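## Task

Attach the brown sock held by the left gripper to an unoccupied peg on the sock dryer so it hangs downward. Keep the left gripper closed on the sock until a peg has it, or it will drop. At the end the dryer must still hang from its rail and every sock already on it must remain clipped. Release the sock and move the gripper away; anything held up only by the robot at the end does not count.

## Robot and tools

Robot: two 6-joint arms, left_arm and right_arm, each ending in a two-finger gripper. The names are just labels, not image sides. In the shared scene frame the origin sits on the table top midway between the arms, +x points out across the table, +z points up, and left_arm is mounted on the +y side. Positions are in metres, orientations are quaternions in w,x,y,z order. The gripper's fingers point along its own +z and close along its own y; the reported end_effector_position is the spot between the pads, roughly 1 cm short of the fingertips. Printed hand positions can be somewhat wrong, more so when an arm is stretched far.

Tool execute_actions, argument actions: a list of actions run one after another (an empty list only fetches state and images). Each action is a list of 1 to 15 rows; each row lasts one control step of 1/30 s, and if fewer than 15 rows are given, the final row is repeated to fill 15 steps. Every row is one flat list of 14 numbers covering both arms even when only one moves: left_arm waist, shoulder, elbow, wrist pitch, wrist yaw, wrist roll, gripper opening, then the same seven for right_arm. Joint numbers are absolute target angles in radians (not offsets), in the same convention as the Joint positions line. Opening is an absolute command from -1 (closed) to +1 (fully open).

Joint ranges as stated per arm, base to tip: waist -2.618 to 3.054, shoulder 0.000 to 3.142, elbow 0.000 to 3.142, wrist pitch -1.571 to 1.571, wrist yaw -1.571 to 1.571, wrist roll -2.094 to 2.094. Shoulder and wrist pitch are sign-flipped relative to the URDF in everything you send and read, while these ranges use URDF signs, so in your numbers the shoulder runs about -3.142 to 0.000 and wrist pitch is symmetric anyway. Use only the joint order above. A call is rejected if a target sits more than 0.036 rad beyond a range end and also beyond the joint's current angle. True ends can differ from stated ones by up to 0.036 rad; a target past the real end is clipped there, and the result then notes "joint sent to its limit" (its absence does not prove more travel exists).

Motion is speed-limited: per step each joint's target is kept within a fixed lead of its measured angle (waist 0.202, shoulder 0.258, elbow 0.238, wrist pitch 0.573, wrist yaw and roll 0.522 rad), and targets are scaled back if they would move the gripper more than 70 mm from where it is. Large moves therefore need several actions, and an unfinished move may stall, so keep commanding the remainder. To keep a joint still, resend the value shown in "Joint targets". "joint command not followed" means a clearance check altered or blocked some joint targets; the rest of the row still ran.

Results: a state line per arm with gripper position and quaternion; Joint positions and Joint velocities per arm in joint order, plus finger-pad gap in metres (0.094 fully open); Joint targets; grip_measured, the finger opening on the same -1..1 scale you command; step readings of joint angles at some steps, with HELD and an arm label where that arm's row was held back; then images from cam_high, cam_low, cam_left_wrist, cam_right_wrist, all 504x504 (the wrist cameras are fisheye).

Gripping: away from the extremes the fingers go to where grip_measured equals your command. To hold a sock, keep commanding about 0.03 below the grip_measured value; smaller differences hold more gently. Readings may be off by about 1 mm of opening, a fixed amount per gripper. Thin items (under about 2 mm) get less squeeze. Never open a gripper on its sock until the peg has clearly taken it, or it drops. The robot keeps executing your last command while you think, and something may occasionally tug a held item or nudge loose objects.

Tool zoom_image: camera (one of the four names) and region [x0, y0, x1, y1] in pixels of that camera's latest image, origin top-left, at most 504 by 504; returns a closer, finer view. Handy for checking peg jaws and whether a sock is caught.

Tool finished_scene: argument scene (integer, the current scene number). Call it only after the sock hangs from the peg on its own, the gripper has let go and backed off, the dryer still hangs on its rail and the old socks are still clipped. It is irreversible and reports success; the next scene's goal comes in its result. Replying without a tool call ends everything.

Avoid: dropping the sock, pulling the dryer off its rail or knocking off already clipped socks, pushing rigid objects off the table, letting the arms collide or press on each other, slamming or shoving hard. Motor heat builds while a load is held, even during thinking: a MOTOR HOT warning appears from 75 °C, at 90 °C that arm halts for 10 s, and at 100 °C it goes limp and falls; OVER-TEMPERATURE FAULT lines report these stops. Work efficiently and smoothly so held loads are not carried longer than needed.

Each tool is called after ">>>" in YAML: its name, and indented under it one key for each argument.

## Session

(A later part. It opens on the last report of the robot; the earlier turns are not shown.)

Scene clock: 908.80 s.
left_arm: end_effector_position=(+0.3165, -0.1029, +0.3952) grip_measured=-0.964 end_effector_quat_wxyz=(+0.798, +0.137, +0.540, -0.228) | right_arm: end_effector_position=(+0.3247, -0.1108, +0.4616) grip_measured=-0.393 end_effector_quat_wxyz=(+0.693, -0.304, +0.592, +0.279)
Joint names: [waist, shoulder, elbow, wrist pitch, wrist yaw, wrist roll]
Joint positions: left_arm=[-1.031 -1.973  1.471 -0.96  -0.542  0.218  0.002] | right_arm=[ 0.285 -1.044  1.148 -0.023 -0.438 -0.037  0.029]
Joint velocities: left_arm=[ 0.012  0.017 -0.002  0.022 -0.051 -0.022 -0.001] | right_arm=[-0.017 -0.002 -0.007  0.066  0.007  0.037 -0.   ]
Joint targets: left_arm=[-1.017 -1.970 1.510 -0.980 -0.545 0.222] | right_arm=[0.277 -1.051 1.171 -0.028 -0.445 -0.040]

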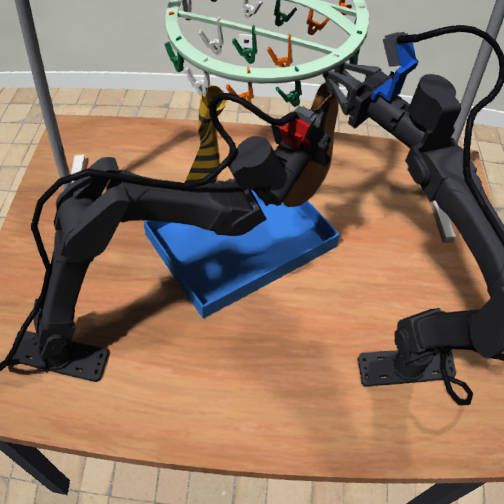

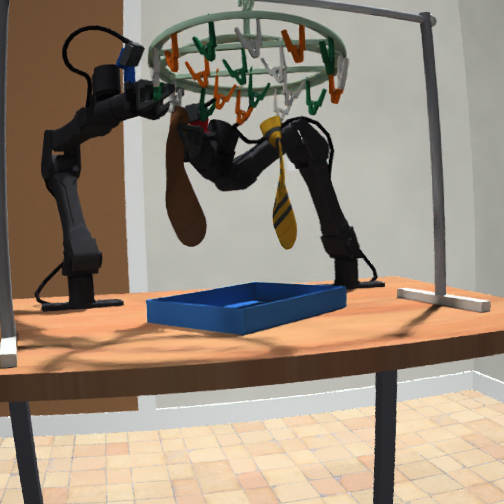

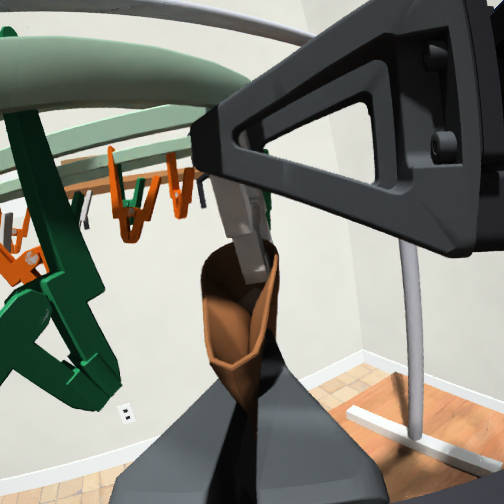

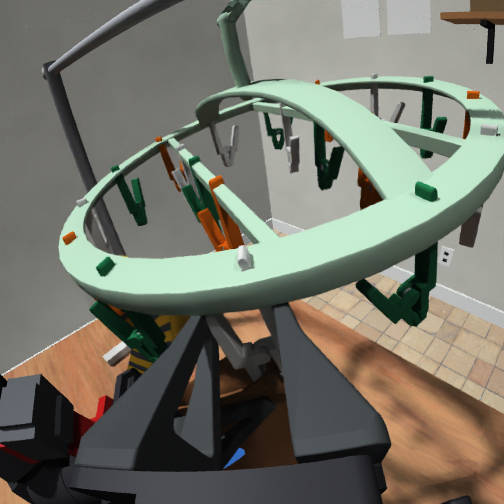

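>>> execute_actions:
  actions:
    - [[-1.017,-1.970,1.510,-0.980,-0.545,0.222,-1,0.277,-1.051,1.171,-0.028,-0.445,-0.04,-0.39],[-1.017,-1.970,1.510,-0.980,-0.545,0.222,-1,0.278,-1.051,1.171,-0.028,-0.445,-0.04,-0.36],[-1.017,-1.970,1.510,-0.980,-0.545,0.222,-1,0.280,-1.051,1.171,-0.028,-0.445,-0.04,-0.33],[-1.017,-1.970,1.510,-0.980,-0.545,0.222,-1,0.282,-1.051,1.171,-0.028,-0.445,-0.04,-0.30],[-1.017,-1.970,1.510,-0.980,-0.545,0.222,-1,0.284,-1.051,1.171,-0.028,-0.445,-0.04,-0.27],[-1.017,-1.970,1.510,-0.980,-0.545,0.222,-1,0.286,-1.051,1.171,-0.028,-0.445,-0.04,-0.24],[-1.017,-1.970,1.510,-0.980,-0.545,0.222,-1,0.288,-1.051,1.171,-0.028,-0.445,-0.04,-0.21],[-1.017,-1.970,1.510,-0.980,-0.545,0.222,-1,0.290,-1.051,1.171,-0.028,-0.445,-0.04,-0.18],[-1.017,-1.970,1.510,-0.980,-0.545,0.222,-1,0.292,-1.051,1.171,-0.028,-0.445,-0.04,-0.15],[-1.017,-1.970,1.510,-0.980,-0.545,0.222,-1,0.294,-1.051,1.171,-0.028,-0.445,-0.04,-0.12],[-1.017,-1.970,1.510,-0.980,-0.545,0.222,-1,0.296,-1.051,1.171,-0.028,-0.445,-0.04,-0.09],[-1.017,-1.970,1.510,-0.980,-0.545,0.222,-1,0.298,-1.051,1.171,-0.028,-0.445,-0.04,-0.06],[-1.017,-1.970,1.510,-0.980,-0.545,0.222,-1,0.300,-1.051,1.171,-0.028,-0.445,-0.04,-0.03],[-1.017,-1.970,1.510,-0.980,-0.545,0.222,-1,0.300,-1.051,1.171,-0.028,-0.445,-0.04,0.0],[-1.017,-1.970,1.510,-0.980,-0.545,0.222,-1,0.300,-1.051,1.171,-0.028,-0.445,-0.04,0.03]]

Scene clock: 929.70 s.
left_arm: end_effector_position=(+0.3165, -0.1029, +0.3952) grip_measured=-0.964 end_effector_quat_wxyz=(+0.798, +0.137, +0.540, -0.228) | right_arm: end_effector_position=(+0.3230, -0.1088, +0.4616) grip_measured=+0.012 end_effector_quat_wxyz=(+0.692, -0.306, +0.590, +0.282)
Joint names: [waist, shoulder, elbow, wrist pitch, wrist yaw, wrist roll]
Joint positions: left_arm=[-1.031 -1.973  1.471 -0.96  -0.542  0.218  0.002] | right_arm=[ 0.29  -1.044  1.148 -0.023 -0.441 -0.037  0.048]
Joint velocities: left_arm=[ 0.007  0.002  0.007 -0.007  0.007 -0.125 -0.   ] | right_arm=[ 0.027  0.012 -0.012  0.007  0.007  0.007  0.029]
Joint targets: left_arm=[-1.017 -1.970 1.510 -0.980 -0.545 0.222] | right_arm=[0.300 -1.051 1.171 -0.028 -0.445 -0.040]
Step readings (joint positions):
0: left_arm=[-1.031 -1.973 1.471 -0.960 -0.542 0.218] | right_arm=[0.285 -1.044 1.148 -0.023 -0.438 -0.037]
1: left_arm=[-1.031 -1.973 1.471 -0.960 -0.542 0.218] | right_arm=[0.285 -1.044 1.148 -0.023 -0.438 -0.037]
2: left_arm=[-1.031 -1.973 1.471 -0.960 -0.542 0.218] | right_arm=[0.285 -1.044 1.148 -0.023 -0.439 -0.037]
4: left_arm=[-1.031 -1.973 1.471 -0.960 -0.542 0.218] | right_arm=[0.285 -1.044 1.148 -0.023 -0.439 -0.037]
8: left_arm=[-1.031 -1.973 1.471 -0.960 -0.542 0.218] | right_arm=[0.285 -1.044 1.148 -0.023 -0.441 -0.037]
15: Joint positions above

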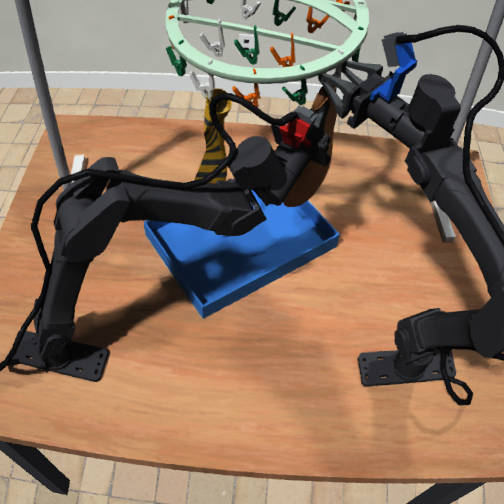

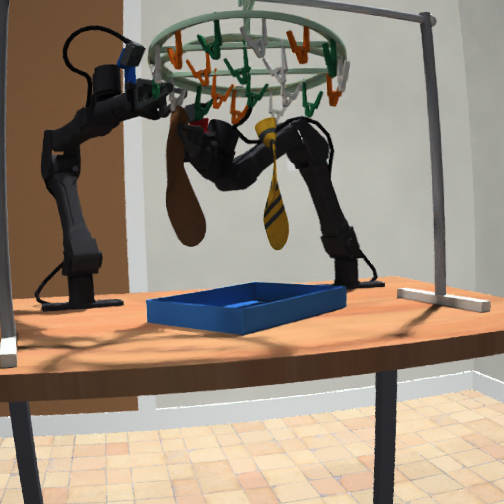

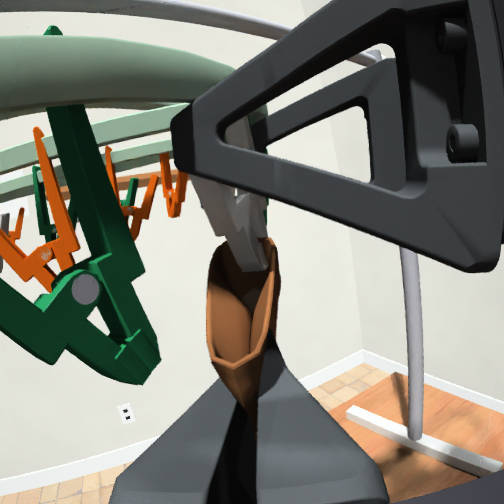

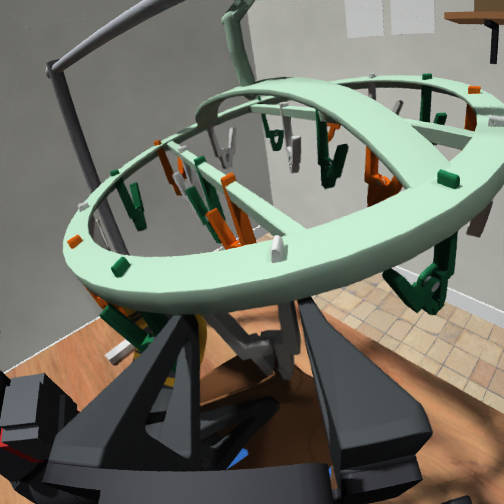

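>>> zoom_image:
  camera: "cam_left_wrist"
  region: [170, 160, 330, 320]

>>> zoom_image:
  camera: "cam_right_wrist"
  region: [190, 290, 350, 450]

>>> zoom_image:
  camera: "cam_low"
  region: [130, 70, 230, 150]

Region (170, 160, 330, 320) of cam_left_wrist's 504x504 image, scaled by 3.150, with more detail than that image has.

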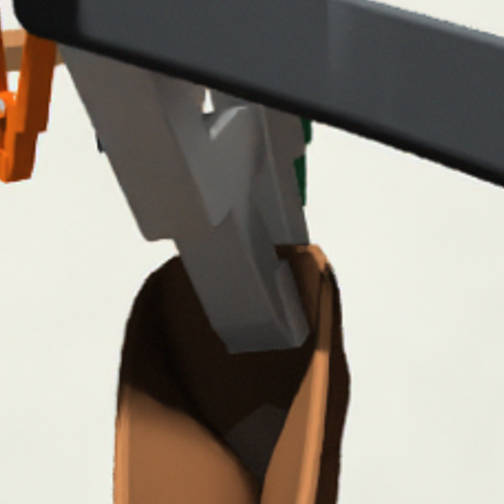

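Region (190, 290, 350, 450) of cam_right_wrist's 504x504 image, scaled by 3.150, with more detail than that image has.

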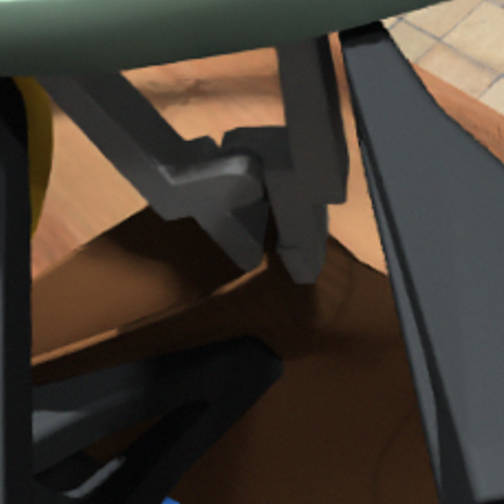

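Region (130, 70, 230, 150) of cam_low's 504x504 image, scaled by 5.040, with more detail than that image has; it fills the top 403 rows of this view, and the rest is white.

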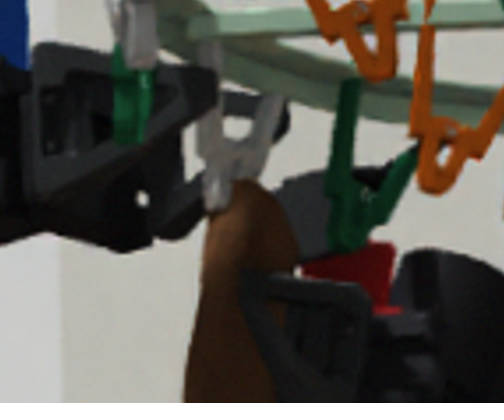

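>>> execute_actions:
  actions:
    - [[-1.017,-1.970,1.510,-0.980,-0.545,0.222,-1,0.298,-1.051,1.171,-0.028,-0.445,-0.04,0.07],[-1.017,-1.970,1.510,-0.980,-0.545,0.222,-1,0.296,-1.051,1.171,-0.028,-0.445,-0.04,0.11],[-1.017,-1.970,1.510,-0.980,-0.545,0.222,-1,0.292,-1.048,1.168,-0.026,-0.445,-0.04,0.15],[-1.017,-1.970,1.510,-0.980,-0.545,0.222,-1,0.286,-1.040,1.160,-0.022,-0.448,-0.04,0.18],[-1.017,-1.970,1.510,-0.980,-0.545,0.222,-1,0.278,-1.030,1.150,-0.016,-0.455,-0.04,0.20],[-1.017,-1.970,1.510,-0.980,-0.545,0.222,-1,0.268,-1.018,1.143,-0.010,-0.464,-0.04,0.20],[-1.017,-1.970,1.510,-0.980,-0.545,0.222,-1,0.257,-1.004,1.136,-0.003,-0.475,-0.04,0.20],[-1.017,-1.970,1.510,-0.980,-0.545,0.222,-1,0.245,-0.989,1.129,0.005,-0.487,-0.04,0.20],[-1.017,-1.970,1.510,-0.980,-0.545,0.222,-1,0.232,-0.973,1.122,0.013,-0.500,-0.04,0.20],[-1.017,-1.970,1.510,-0.980,-0.545,0.222,-1,0.218,-0.957,1.115,0.022,-0.514,-0.04,0.20],[-1.017,-1.970,1.510,-0.980,-0.545,0.222,-1,0.204,-0.941,1.108,0.031,-0.528,-0.04,0.20],[-1.017,-1.970,1.510,-0.980,-0.545,0.222,-1,0.190,-0.925,1.101,0.040,-0.542,-0.04,0.20],[-1.017,-1.970,1.510,-0.980,-0.545,0.222,-1,0.175,-0.909,1.094,0.049,-0.556,-0.04,0.20],[-1.017,-1.970,1.510,-0.980,-0.545,0.222,-1,0.160,-0.893,1.087,0.058,-0.570,-0.04,0.20],[-1.017,-1.970,1.510,-0.980,-0.545,0.222,-1,0.145,-0.877,1.080,0.067,-0.583,-0.04,0.20]]

Scene clock: 975.33 s.
left_arm: end_effector_position=(+0.3165, -0.1029, +0.3952) grip_measured=-0.964 end_effector_quat_wxyz=(+0.798, +0.137, +0.540, -0.228) | right_arm: end_effector_position=(+0.3058, -0.1419, +0.4603) grip_measured=+0.197 end_effector_quat_wxyz=(+0.698, -0.301, +0.592, +0.267)
Joint names: [waist, shoulder, elbow, wrist pitch, wrist yaw, wrist roll]
Joint positions: left_arm=[-1.031 -1.973  1.471 -0.96  -0.542  0.218  0.002] | right_arm=[ 0.177 -0.931  1.095  0.028 -0.524 -0.037  0.056]
Joint velocities: left_arm=[ 0.007 -0.002 -0.002  0.066 -0.081 -0.022 -0.001] | right_arm=[-0.422  0.515 -0.164  0.139 -0.418 -0.081 -0.001]
Joint targets: left_arm=[-1.017 -1.970 1.510 -0.980 -0.545 0.222] | right_arm=[0.145 -0.877 1.080 0.067 -0.583 -0.040]
Step readings (joint positions):
0: left_arm=[-1.031 -1.973 1.471 -0.960 -0.542 0.218] | right_arm=[0.292 -1.044 1.148 -0.023 -0.441 -0.037]
1: left_arm=[-1.031 -1.973 1.471 -0.960 -0.542 0.218] | right_arm=[0.292 -1.044 1.148 -0.023 -0.441 -0.037]
2: left_arm=[-1.031 -1.973 1.471 -0.960 -0.542 0.218] | right_arm=[0.292 -1.044 1.148 -0.023 -0.441 -0.037]
4: left_arm=[-1.031 -1.973 1.471 -0.960 -0.542 0.218] | right_arm=[0.292 -1.044 1.148 -0.023 -0.441 -0.037]
8: left_arm=[-1.031 -1.973 1.471 -0.960 -0.542 0.218] | right_arm=[0.273 -1.037 1.144 -0.020 -0.456 -0.037]
15: Joint positions above

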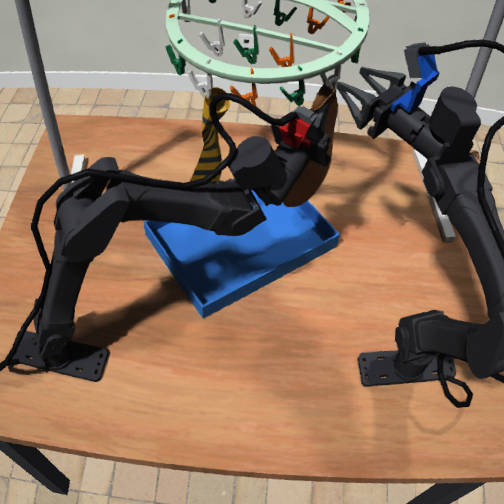

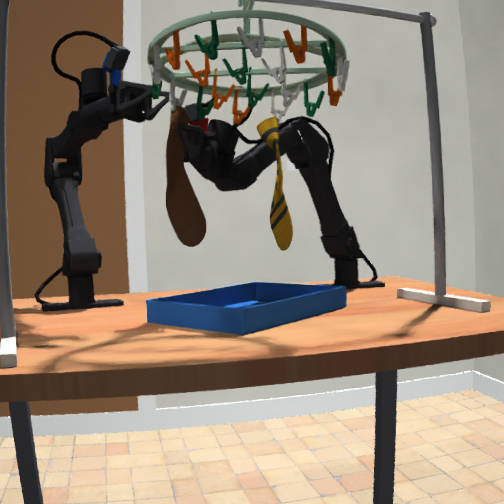

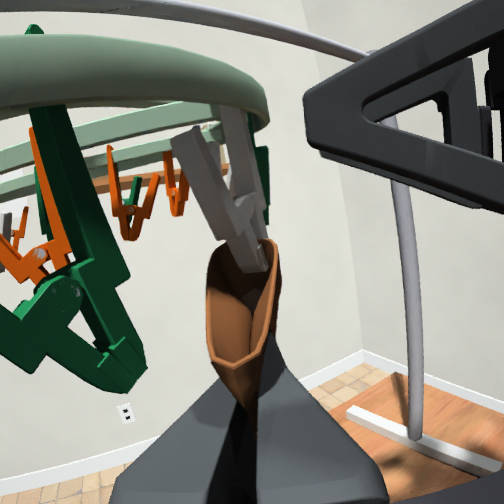

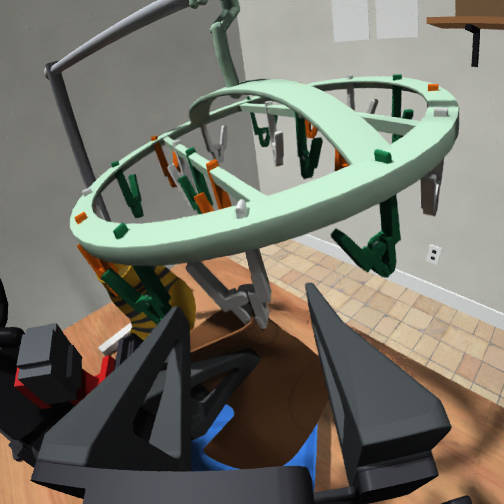

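>>> zoom_image:
  camera: "cam_right_wrist"
  region: [190, 250, 310, 370]

>>> zoom_image:
  camera: "cam_left_wrist"
  region: [190, 190, 310, 310]

Region (190, 250, 310, 370) of cam_right_wrist's 504x504 image, scaled by 4.200, with more detail than that image has.

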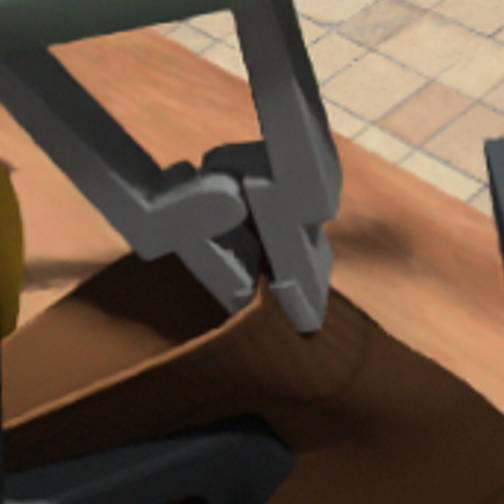

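Region (190, 190, 310, 310) of cam_left_wrist's 504x504 image, scaled by 4.200, with more detail than that image has.

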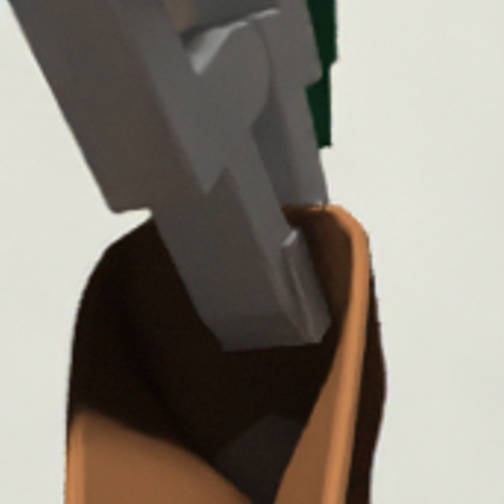

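>>> execute_actions:
  actions:
    - [[-1.017,-1.970,1.510,-0.980,-0.545,0.222,-0.96,0.135,-0.877,1.080,0.067,-0.575,-0.04,0.20],[-1.017,-1.970,1.510,-0.980,-0.545,0.222,-0.93,0.120,-0.877,1.075,0.067,-0.560,-0.04,0.20],[-1.017,-1.970,1.510,-0.980,-0.545,0.222,-0.90,0.105,-0.877,1.070,0.067,-0.540,-0.04,0.20],[-1.017,-1.970,1.510,-0.980,-0.545,0.222,-0.87,0.090,-0.877,1.065,0.067,-0.515,-0.04,0.20],[-1.017,-1.970,1.510,-0.980,-0.545,0.222,-0.84,0.075,-0.877,1.058,0.067,-0.49,-0.04,0.20],[-1.017,-1.970,1.510,-0.980,-0.545,0.222,-0.80,0.060,-0.877,1.050,0.067,-0.46,-0.04,0.20],[-1.017,-1.970,1.510,-0.980,-0.545,0.222,-0.76,0.045,-0.877,1.040,0.067,-0.43,-0.04,0.20],[-1.017,-1.970,1.510,-0.980,-0.545,0.222,-0.72,0.030,-0.877,1.030,0.067,-0.40,-0.04,0.20],[-1.017,-1.970,1.510,-0.980,-0.545,0.222,-0.68,0.015,-0.877,1.020,0.067,-0.37,-0.04,0.20],[-1.017,-1.970,1.510,-0.980,-0.545,0.222,-0.64,0.0,-0.877,1.010,0.067,-0.34,-0.04,0.20],[-1.017,-1.970,1.510,-0.980,-0.545,0.222,-0.60,-0.010,-0.877,1.000,0.067,-0.31,-0.04,0.20],[-1.017,-1.970,1.510,-0.980,-0.545,0.222,-0.56,-0.020,-0.877,0.990,0.067,-0.28,-0.04,0.20],[-1.017,-1.970,1.510,-0.980,-0.545,0.222,-0.53,-0.030,-0.877,0.980,0.067,-0.26,-0.04,0.20],[-1.017,-1.970,1.510,-0.980,-0.545,0.222,-0.51,-0.035,-0.877,0.975,0.067,-0.245,-0.04,0.20],[-1.017,-1.970,1.510,-0.980,-0.545,0.222,-0.50,-0.040,-0.877,0.970,0.067,-0.24,-0.04,0.20]]

Scene clock: 998.17 s.
left_arm: end_effector_position=(+0.3165, -0.1029, +0.3952) grip_measured=-0.509 end_effector_quat_wxyz=(+0.798, +0.137, +0.540, -0.228) | right_arm: end_effector_position=(+0.3524, -0.2302, +0.4166) grip_measured=+0.197 end_effector_quat_wxyz=(+0.707, -0.167, +0.673, +0.139)
Joint names: [waist, shoulder, elbow, wrist pitch, wrist yaw, wrist roll]
Joint positions: left_arm=[-1.031 -1.973  1.471 -0.96  -0.542  0.218  0.023] | right_arm=[-0.022 -0.884  0.984  0.06  -0.328 -0.037  0.056]
Joint velocities: left_arm=[ 0.007  0.002 -0.007 -0.037  0.051  0.007  0.013] | right_arm=[-0.212  0.012 -0.237  0.066  0.564  0.037  0.   ]
Joint targets: left_arm=[-1.017 -1.970 1.510 -0.980 -0.545 0.222] | right_arm=[-0.040 -0.877 0.970 0.067 -0.240 -0.040]
Step readings (joint positions):
0: left_arm=[-1.031 -1.973 1.471 -0.960 -0.542 0.218] | right_arm=[0.153 -0.884 1.089 0.056 -0.577 -0.037]
1: left_arm=[-1.031 -1.973 1.471 -0.960 -0.542 0.218] | right_arm=[0.152 -0.884 1.089 0.056 -0.577 -0.037]
2: left_arm=[-1.031 -1.973 1.471 -0.960 -0.542 0.218] | right_arm=[0.147 -0.884 1.089 0.056 -0.577 -0.037]
4: left_arm=[-1.031 -1.973 1.471 -0.960 -0.542 0.218] | right_arm=[0.125 -0.884 1.083 0.056 -0.567 -0.037]
8: left_arm=[-1.031 -1.973 1.471 -0.960 -0.542 0.218] | right_arm=[0.065 -0.884 1.055 0.056 -0.501 -0.037]
15: Joint positions above

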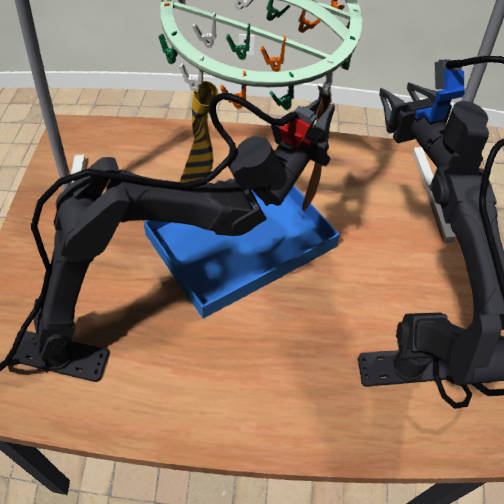

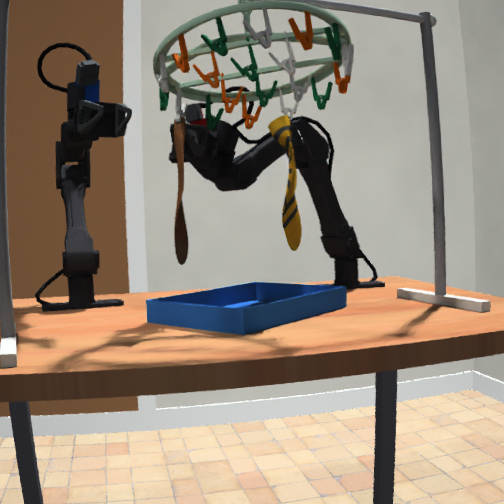

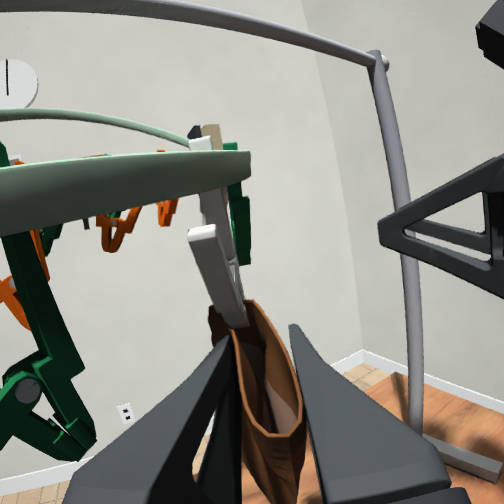

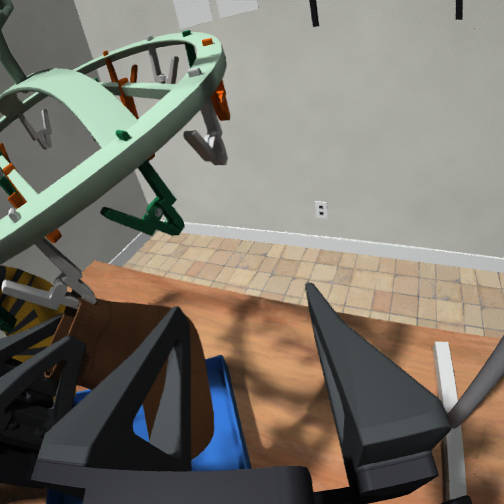

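>>> execute_actions:
  actions:
    - [[-1.035,-1.968,1.465,-0.965,-0.547,0.222,-0.45,-0.040,-0.877,0.970,0.067,-0.24,-0.04,0.20],[-1.042,-1.960,1.450,-0.972,-0.552,0.222,-0.42,-0.040,-0.877,0.970,0.067,-0.24,-0.04,0.20],[-1.049,-1.950,1.430,-0.982,-0.558,0.222,-0.40,-0.040,-0.877,0.970,0.067,-0.24,-0.04,0.20],[-1.056,-1.939,1.407,-0.994,-0.565,0.222,-0.40,-0.040,-0.877,0.970,0.067,-0.24,-0.04,0.20],[-1.063,-1.928,1.384,-1.006,-0.572,0.222,-0.40,-0.040,-0.877,0.970,0.067,-0.24,-0.04,0.20],[-1.070,-1.917,1.361,-1.018,-0.579,0.222,-0.40,-0.040,-0.877,0.970,0.067,-0.24,-0.04,0.20],[-1.077,-1.906,1.338,-1.030,-0.586,0.222,-0.40,-0.040,-0.877,0.970,0.067,-0.24,-0.04,0.20],[-1.084,-1.895,1.315,-1.042,-0.593,0.222,-0.40,-0.040,-0.877,0.970,0.067,-0.24,-0.04,0.20],[-1.091,-1.884,1.292,-1.054,-0.600,0.222,-0.40,-0.040,-0.877,0.970,0.067,-0.24,-0.04,0.20],[-1.098,-1.873,1.269,-1.066,-0.607,0.222,-0.40,-0.040,-0.877,0.970,0.067,-0.24,-0.04,0.20],[-1.105,-1.862,1.246,-1.078,-0.614,0.222,-0.40,-0.040,-0.877,0.970,0.067,-0.24,-0.04,0.20],[-1.112,-1.851,1.223,-1.090,-0.621,0.222,-0.40,-0.040,-0.877,0.970,0.067,-0.24,-0.04,0.20],[-1.119,-1.840,1.200,-1.102,-0.628,0.222,-0.40,-0.040,-0.877,0.970,0.067,-0.24,-0.04,0.20],[-1.126,-1.829,1.177,-1.114,-0.635,0.222,-0.40,-0.040,-0.877,0.970,0.067,-0.24,-0.04,0.20],[-1.133,-1.818,1.155,-1.127,-0.642,0.222,-0.40,-0.040,-0.877,0.970,0.067,-0.24,-0.04,0.20]]

Scene clock: 1014.63 s.
left_arm: end_effector_position=(+0.2728, -0.0922, +0.3403) grip_measured=-0.402 end_effector_quat_wxyz=(+0.774, +0.165, +0.570, -0.222) | right_arm: end_effector_position=(+0.3601, -0.2468, +0.4086) grip_measured=+0.197 end_effector_quat_wxyz=(+0.706, -0.135, +0.687, +0.108)
Joint names: [waist, shoulder, elbow, wrist pitch, wrist yaw, wrist roll]
Joint positions: left_arm=[-1.113 -1.883  1.202 -1.047 -0.606  0.218  0.028] | right_arm=[-0.033 -0.884  0.971  0.067 -0.247 -0.037  0.056]
Joint velocities: left_arm=[-0.203  0.354 -0.657 -0.344 -0.183  0.007 -0.   ] | right_arm=[ 0.007  0.007 -0.007  0.007  0.007  0.095 -0.   ]
Joint targets: left_arm=[-1.133 -1.818 1.155 -1.127 -0.642 0.222] | right_arm=[-0.040 -0.877 0.970 0.067 -0.240 -0.040]
Step readings (joint positions):
0: left_arm=[-1.031 -1.973 1.471 -0.960 -0.542 0.218] | right_arm=[-0.033 -0.884 0.971 0.067 -0.247 -0.037]
1: left_arm=[-1.031 -1.973 1.471 -0.960 -0.542 0.218] | right_arm=[-0.033 -0.884 0.971 0.067 -0.247 -0.037]
2: left_arm=[-1.031 -1.973 1.471 -0.960 -0.542 0.218] | right_arm=[-0.033 -0.884 0.971 0.067 -0.247 -0.037]
4: left_arm=[-1.033 -1.971 1.458 -0.968 -0.546 0.218] | right_arm=[-0.033 -0.884 0.971 0.067 -0.247 -0.037]
8: left_arm=[-1.054 -1.949 1.370 -0.991 -0.565 0.218] | right_arm=[-0.033 -0.884 0.971 0.067 -0.247 -0.037]
15: Joint positions above

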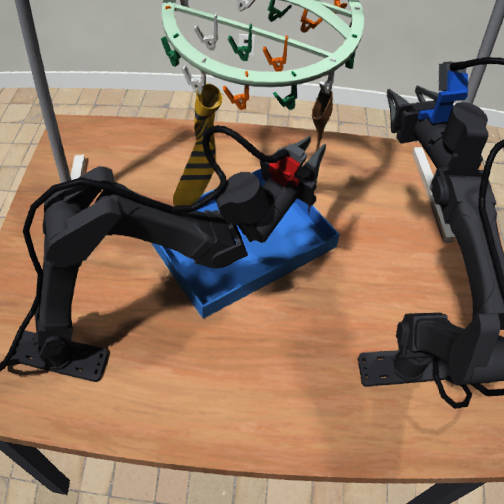

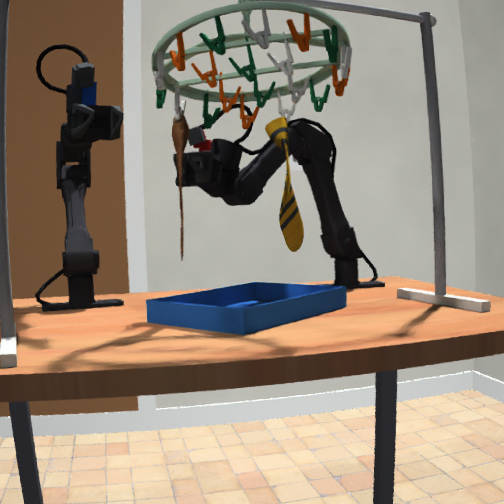

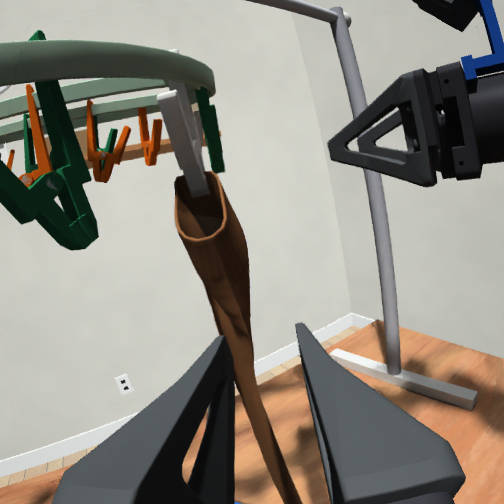

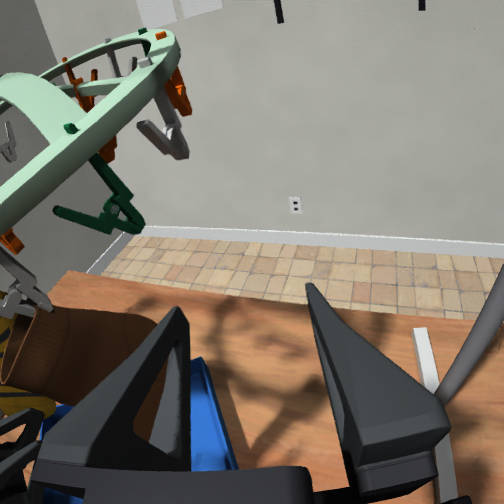

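>>> execute_actions:
  actions:
    - [[-1.141,-1.803,1.141,-1.122,-0.648,0.222,-0.40,-0.040,-0.877,0.970,0.067,-0.24,-0.04,0.20],[-1.149,-1.789,1.128,-1.117,-0.654,0.222,-0.40,-0.040,-0.877,0.970,0.067,-0.24,-0.04,0.20],[-1.157,-1.774,1.114,-1.112,-0.660,0.222,-0.40,-0.040,-0.877,0.970,0.067,-0.24,-0.04,0.20],[-1.165,-1.760,1.100,-1.107,-0.666,0.222,-0.40,-0.040,-0.877,0.970,0.067,-0.24,-0.04,0.20],[-1.173,-1.745,1.087,-1.102,-0.672,0.222,-0.40,-0.040,-0.877,0.970,0.067,-0.24,-0.04,0.20],[-1.181,-1.731,1.073,-1.097,-0.678,0.222,-0.40,-0.040,-0.877,0.970,0.067,-0.24,-0.04,0.20],[-1.189,-1.716,1.059,-1.092,-0.684,0.222,-0.40,-0.040,-0.877,0.970,0.067,-0.24,-0.04,0.20],[-1.197,-1.702,1.046,-1.087,-0.690,0.222,-0.40,-0.040,-0.877,0.970,0.067,-0.24,-0.04,0.20],[-1.205,-1.687,1.032,-1.082,-0.696,0.222,-0.40,-0.040,-0.877,0.970,0.067,-0.24,-0.04,0.20],[-1.213,-1.673,1.018,-1.077,-0.702,0.222,-0.40,-0.040,-0.877,0.970,0.067,-0.24,-0.04,0.20],[-1.221,-1.658,1.005,-1.072,-0.708,0.222,-0.40,-0.040,-0.877,0.970,0.067,-0.24,-0.04,0.20],[-1.229,-1.644,0.991,-1.066,-0.712,0.222,-0.40,-0.040,-0.877,0.970,0.067,-0.24,-0.04,0.20],[-1.237,-1.629,0.977,-1.060,-0.716,0.222,-0.40,-0.040,-0.877,0.970,0.067,-0.24,-0.04,0.20],[-1.244,-1.615,0.964,-1.055,-0.718,0.222,-0.40,-0.040,-0.877,0.970,0.067,-0.24,-0.04,0.20],[-1.250,-1.600,0.950,-1.050,-0.720,0.222,-0.40,-0.040,-0.877,0.970,0.067,-0.24,-0.04,0.20]]
    - [[-1.248,-1.570,0.940,-1.010,-0.700,0.21,-0.40,-0.040,-0.877,0.970,0.067,-0.24,-0.04,0.20],[-1.244,-1.530,0.930,-0.960,-0.670,0.20,-0.40,-0.040,-0.877,0.970,0.067,-0.24,-0.04,0.20],[-1.238,-1.485,0.920,-0.900,-0.630,0.185,-0.40,-0.040,-0.877,0.970,0.067,-0.24,-0.04,0.20],[-1.230,-1.435,0.910,-0.835,-0.585,0.17,-0.40,-0.040,-0.877,0.970,0.067,-0.24,-0.04,0.20],[-1.220,-1.385,0.900,-0.770,-0.540,0.155,-0.40,-0.040,-0.877,0.970,0.067,-0.24,-0.04,0.20],[-1.205,-1.335,0.890,-0.705,-0.490,0.14,-0.40,-0.040,-0.877,0.970,0.067,-0.24,-0.04,0.20],[-1.190,-1.285,0.880,-0.640,-0.440,0.125,-0.40,-0.040,-0.877,0.970,0.067,-0.24,-0.04,0.20],[-1.170,-1.235,0.870,-0.575,-0.390,0.11,-0.40,-0.040,-0.877,0.970,0.067,-0.24,-0.04,0.20],[-1.150,-1.185,0.860,-0.510,-0.340,0.095,-0.40,-0.040,-0.877,0.970,0.067,-0.24,-0.04,0.20],[-1.130,-1.135,0.850,-0.445,-0.290,0.08,-0.40,-0.040,-0.877,0.970,0.067,-0.24,-0.04,0.20],[-1.110,-1.085,0.840,-0.380,-0.240,0.065,-0.40,-0.040,-0.877,0.970,0.067,-0.24,-0.04,0.20],[-1.090,-1.040,0.830,-0.320,-0.195,0.05,-0.40,-0.040,-0.877,0.970,0.067,-0.24,-0.04,0.20],[-1.070,-1.000,0.820,-0.270,-0.155,0.04,-0.40,-0.040,-0.877,0.970,0.067,-0.24,-0.04,0.20],[-1.055,-0.970,0.810,-0.230,-0.125,0.03,-0.40,-0.040,-0.877,0.970,0.067,-0.24,-0.04,0.20],[-1.045,-0.950,0.800,-0.200,-0.100,0.02,-0.40,-0.040,-0.877,0.970,0.067,-0.24,-0.04,0.20]]

Scene clock: 1065.53 s.
left_arm: end_effector_position=(+0.1743, +0.0519, +0.4262) grip_measured=-0.402 end_effector_quat_wxyz=(+0.718, +0.260, +0.551, -0.336) | right_arm: end_effector_position=(+0.3601, -0.2469, +0.4086) grip_measured=+0.197 end_effector_quat_wxyz=(+0.706, -0.134, +0.687, +0.108)
Joint names: [waist, shoulder, elbow, wrist pitch, wrist yaw, wrist roll]
Joint positions: left_arm=[-1.074 -1.007  0.845 -0.433 -0.271  0.077  0.028] | right_arm=[-0.033 -0.884  0.971  0.067 -0.247 -0.037  0.056]
Joint velocities: left_arm=[ 0.457  1.082 -0.242  1.282  1.15  -0.388 -0.001] | right_arm=[-0.002 -0.002 -0.007 -0.007  0.007 -0.037  0.   ]
Joint targets: left_arm=[-1.045 -0.950 0.800 -0.200 -0.100 0.020] | right_arm=[-0.040 -0.877 0.970 0.067 -0.240 -0.040]
Step readings (joint positions; steps 1 to 15: 1st action; 16 to 30: 2nd action):
0: left_arm=[-1.128 -1.852 1.167 -1.105 -0.637 0.218] | right_arm=[-0.033 -0.884 0.971 0.067 -0.247 -0.037]
1: left_arm=[-1.128 -1.851 1.166 -1.105 -0.637 0.218] | right_arm=[-0.033 -0.884 0.971 0.067 -0.247 -0.037]
2: left_arm=[-1.129 -1.847 1.160 -1.105 -0.638 0.218] | right_arm=[-0.033 -0.884 0.971 0.067 -0.247 -0.037]
4: left_arm=[-1.136 -1.827 1.136 -1.105 -0.646 0.218] | right_arm=[-0.033 -0.884 0.971 0.067 -0.247 -0.037]
8: left_arm=[-1.169 -1.767 1.080 -1.098 -0.665 0.218] | right_arm=[-0.033 -0.884 0.971 0.067 -0.247 -0.037]
15: left_arm=[-1.229 -1.657 0.989 -1.079 -0.697 0.218] | right_arm=[-0.033 -0.884 0.971 0.067 -0.247 -0.037]
16: left_arm=[-1.235 -1.641 0.976 -1.069 -0.698 0.218] | right_arm=[-0.033 -0.884 0.971 0.067 -0.247 -0.037]
17: left_arm=[-1.239 -1.620 0.962 -1.050 -0.695 0.217] | right_arm=[-0.033 -0.884 0.971 0.067 -0.247 -0.037]
19: left_arm=[-1.239 -1.561 0.934 -0.980 -0.671 0.206] | right_arm=[-0.033 -0.884 0.971 0.067 -0.247 -0.037]
23: left_arm=[-1.215 -1.370 0.892 -0.783 -0.551 0.168] | right_arm=[-0.033 -0.884 0.971 0.067 -0.247 -0.037]
30: Joint positions above

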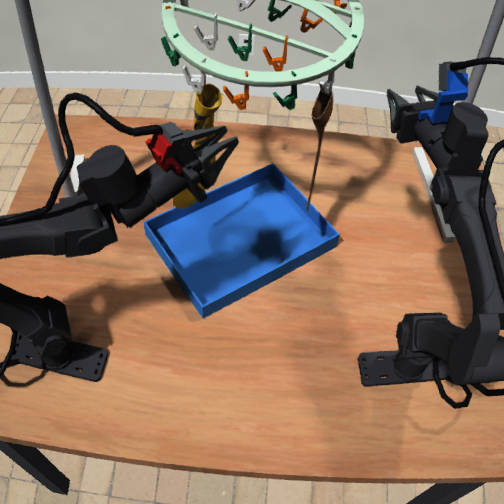

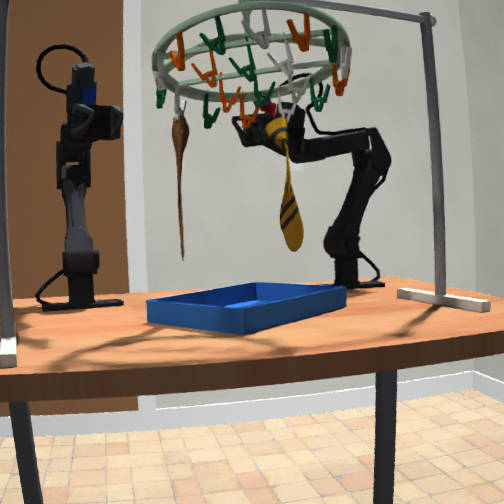

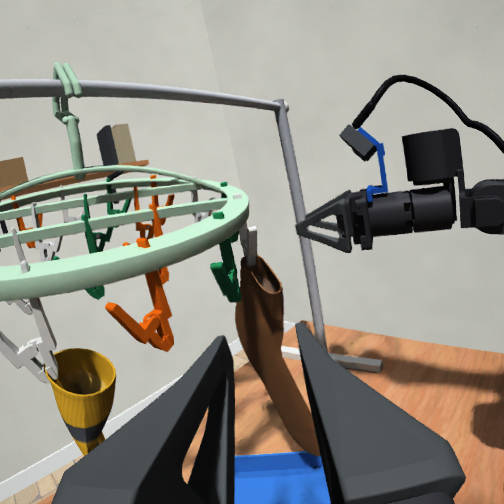

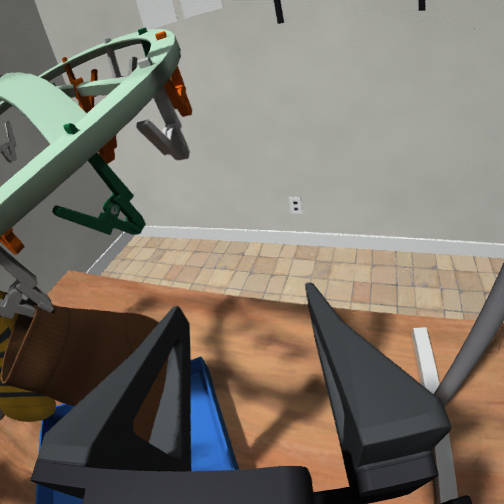

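>>> execute_actions:
  actions:
    - [[-1.045,-0.950,0.800,-0.200,-0.100,0.02,-0.40,-0.040,-0.865,0.958,0.067,-0.23,-0.04,0.20],[-1.045,-0.950,0.800,-0.200,-0.100,0.02,-0.40,-0.040,-0.845,0.938,0.067,-0.215,-0.04,0.20],[-1.045,-0.950,0.800,-0.200,-0.100,0.02,-0.40,-0.040,-0.820,0.913,0.067,-0.195,-0.04,0.20],[-1.045,-0.950,0.800,-0.200,-0.100,0.02,-0.40,-0.040,-0.790,0.883,0.067,-0.175,-0.04,0.20],[-1.045,-0.950,0.800,-0.200,-0.100,0.02,-0.40,-0.040,-0.760,0.853,0.067,-0.150,-0.04,0.20],[-1.045,-0.950,0.800,-0.200,-0.100,0.02,-0.40,-0.040,-0.730,0.823,0.067,-0.125,-0.04,0.20],[-1.045,-0.950,0.800,-0.200,-0.100,0.02,-0.40,-0.040,-0.700,0.793,0.067,-0.100,-0.04,0.20],[-1.045,-0.950,0.800,-0.200,-0.100,0.02,-0.40,-0.040,-0.670,0.763,0.067,-0.075,-0.04,0.20],[-1.045,-0.950,0.800,-0.200,-0.100,0.02,-0.40,-0.040,-0.640,0.733,0.067,-0.050,-0.04,0.20],[-1.045,-0.950,0.800,-0.200,-0.100,0.02,-0.40,-0.040,-0.615,0.708,0.067,-0.030,-0.04,0.20],[-1.045,-0.950,0.800,-0.200,-0.100,0.02,-0.40,-0.040,-0.595,0.688,0.067,-0.015,-0.04,0.20],[-1.045,-0.950,0.800,-0.200,-0.100,0.02,-0.40,-0.040,-0.580,0.673,0.067,0.0,-0.04,0.20]]

Scene clock: 1087.53 s.
left_arm: end_effector_position=(+0.1552, +0.0432, +0.3726) grip_measured=-0.402 end_effector_quat_wxyz=(+0.637, +0.344, +0.593, -0.352) | right_arm: end_effector_position=(+0.3179, -0.2865, +0.3503) grip_measured=+0.197 end_effector_quat_wxyz=(+0.711, -0.064, +0.699, +0.038)
Joint names: [waist, shoulder, elbow, wrist pitch, wrist yaw, wrist roll]
Joint positions: left_arm=[-1.054 -0.95   0.806 -0.205 -0.109  0.028  0.028] | right_arm=[-0.033 -0.595  0.679  0.07  -0.047 -0.037  0.056]
Joint velocities: left_arm=[-0.017  0.017  0.012 -0.022 -0.022 -0.022  0.   ] | right_arm=[ 0.007  0.007 -0.071  0.022  0.256 -0.022 -0.002]
Joint targets: left_arm=[-1.045 -0.950 0.800 -0.200 -0.100 0.020] | right_arm=[-0.040 -0.580 0.673 0.067 -0.000 -0.040]
Step readings (joint positions):
0: left_arm=[-1.054 -0.950 0.806 -0.205 -0.109 0.028] | right_arm=[-0.033 -0.884 0.971 0.067 -0.247 -0.037]
1: left_arm=[-1.054 -0.950 0.806 -0.205 -0.109 0.028] | right_arm=[-0.033 -0.884 0.971 0.067 -0.246 -0.037]
2: left_arm=[-1.054 -0.950 0.806 -0.205 -0.109 0.028] | right_arm=[-0.033 -0.882 0.967 0.065 -0.242 -0.037]
4: left_arm=[-1.054 -0.950 0.806 -0.205 -0.109 0.028] | right_arm=[-0.033 -0.859 0.936 0.061 -0.225 -0.037]
8: left_arm=[-1.054 -0.950 0.806 -0.205 -0.109 0.028] | right_arm=[-0.033 -0.748 0.818 0.064 -0.163 -0.037]
15: Joint positions above

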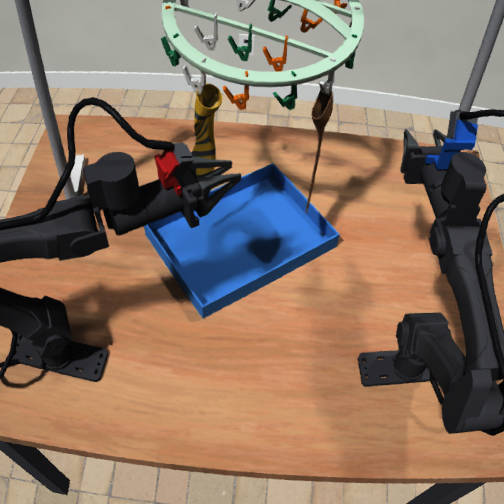

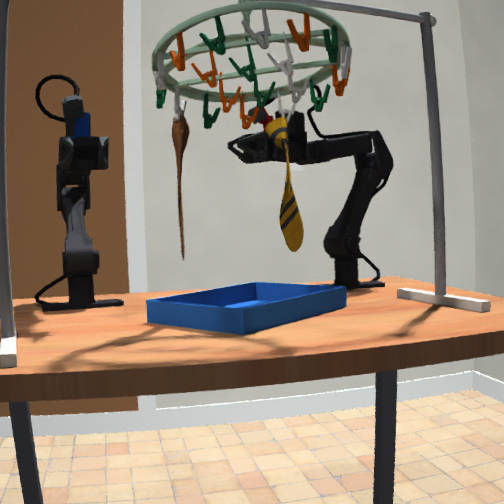

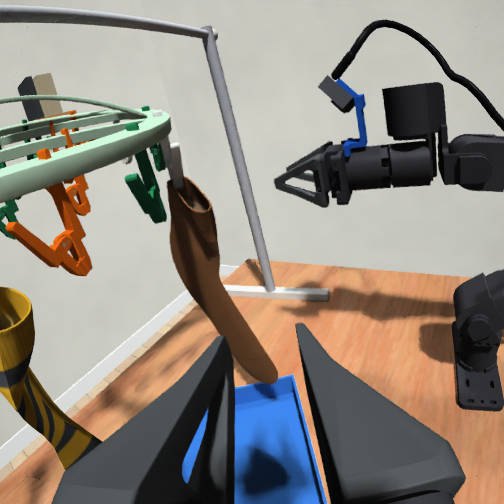

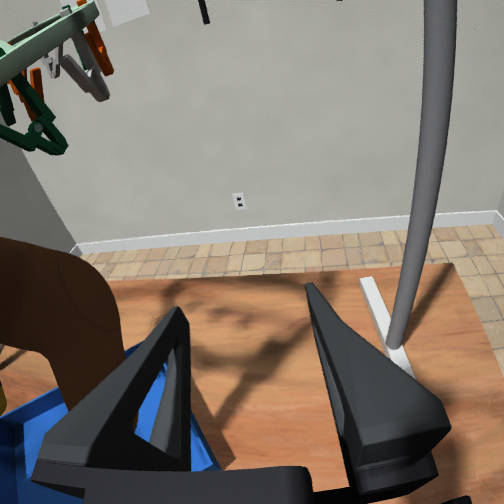

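>>> finished_scene:
  scene: 1

The scene is finished: the task was done.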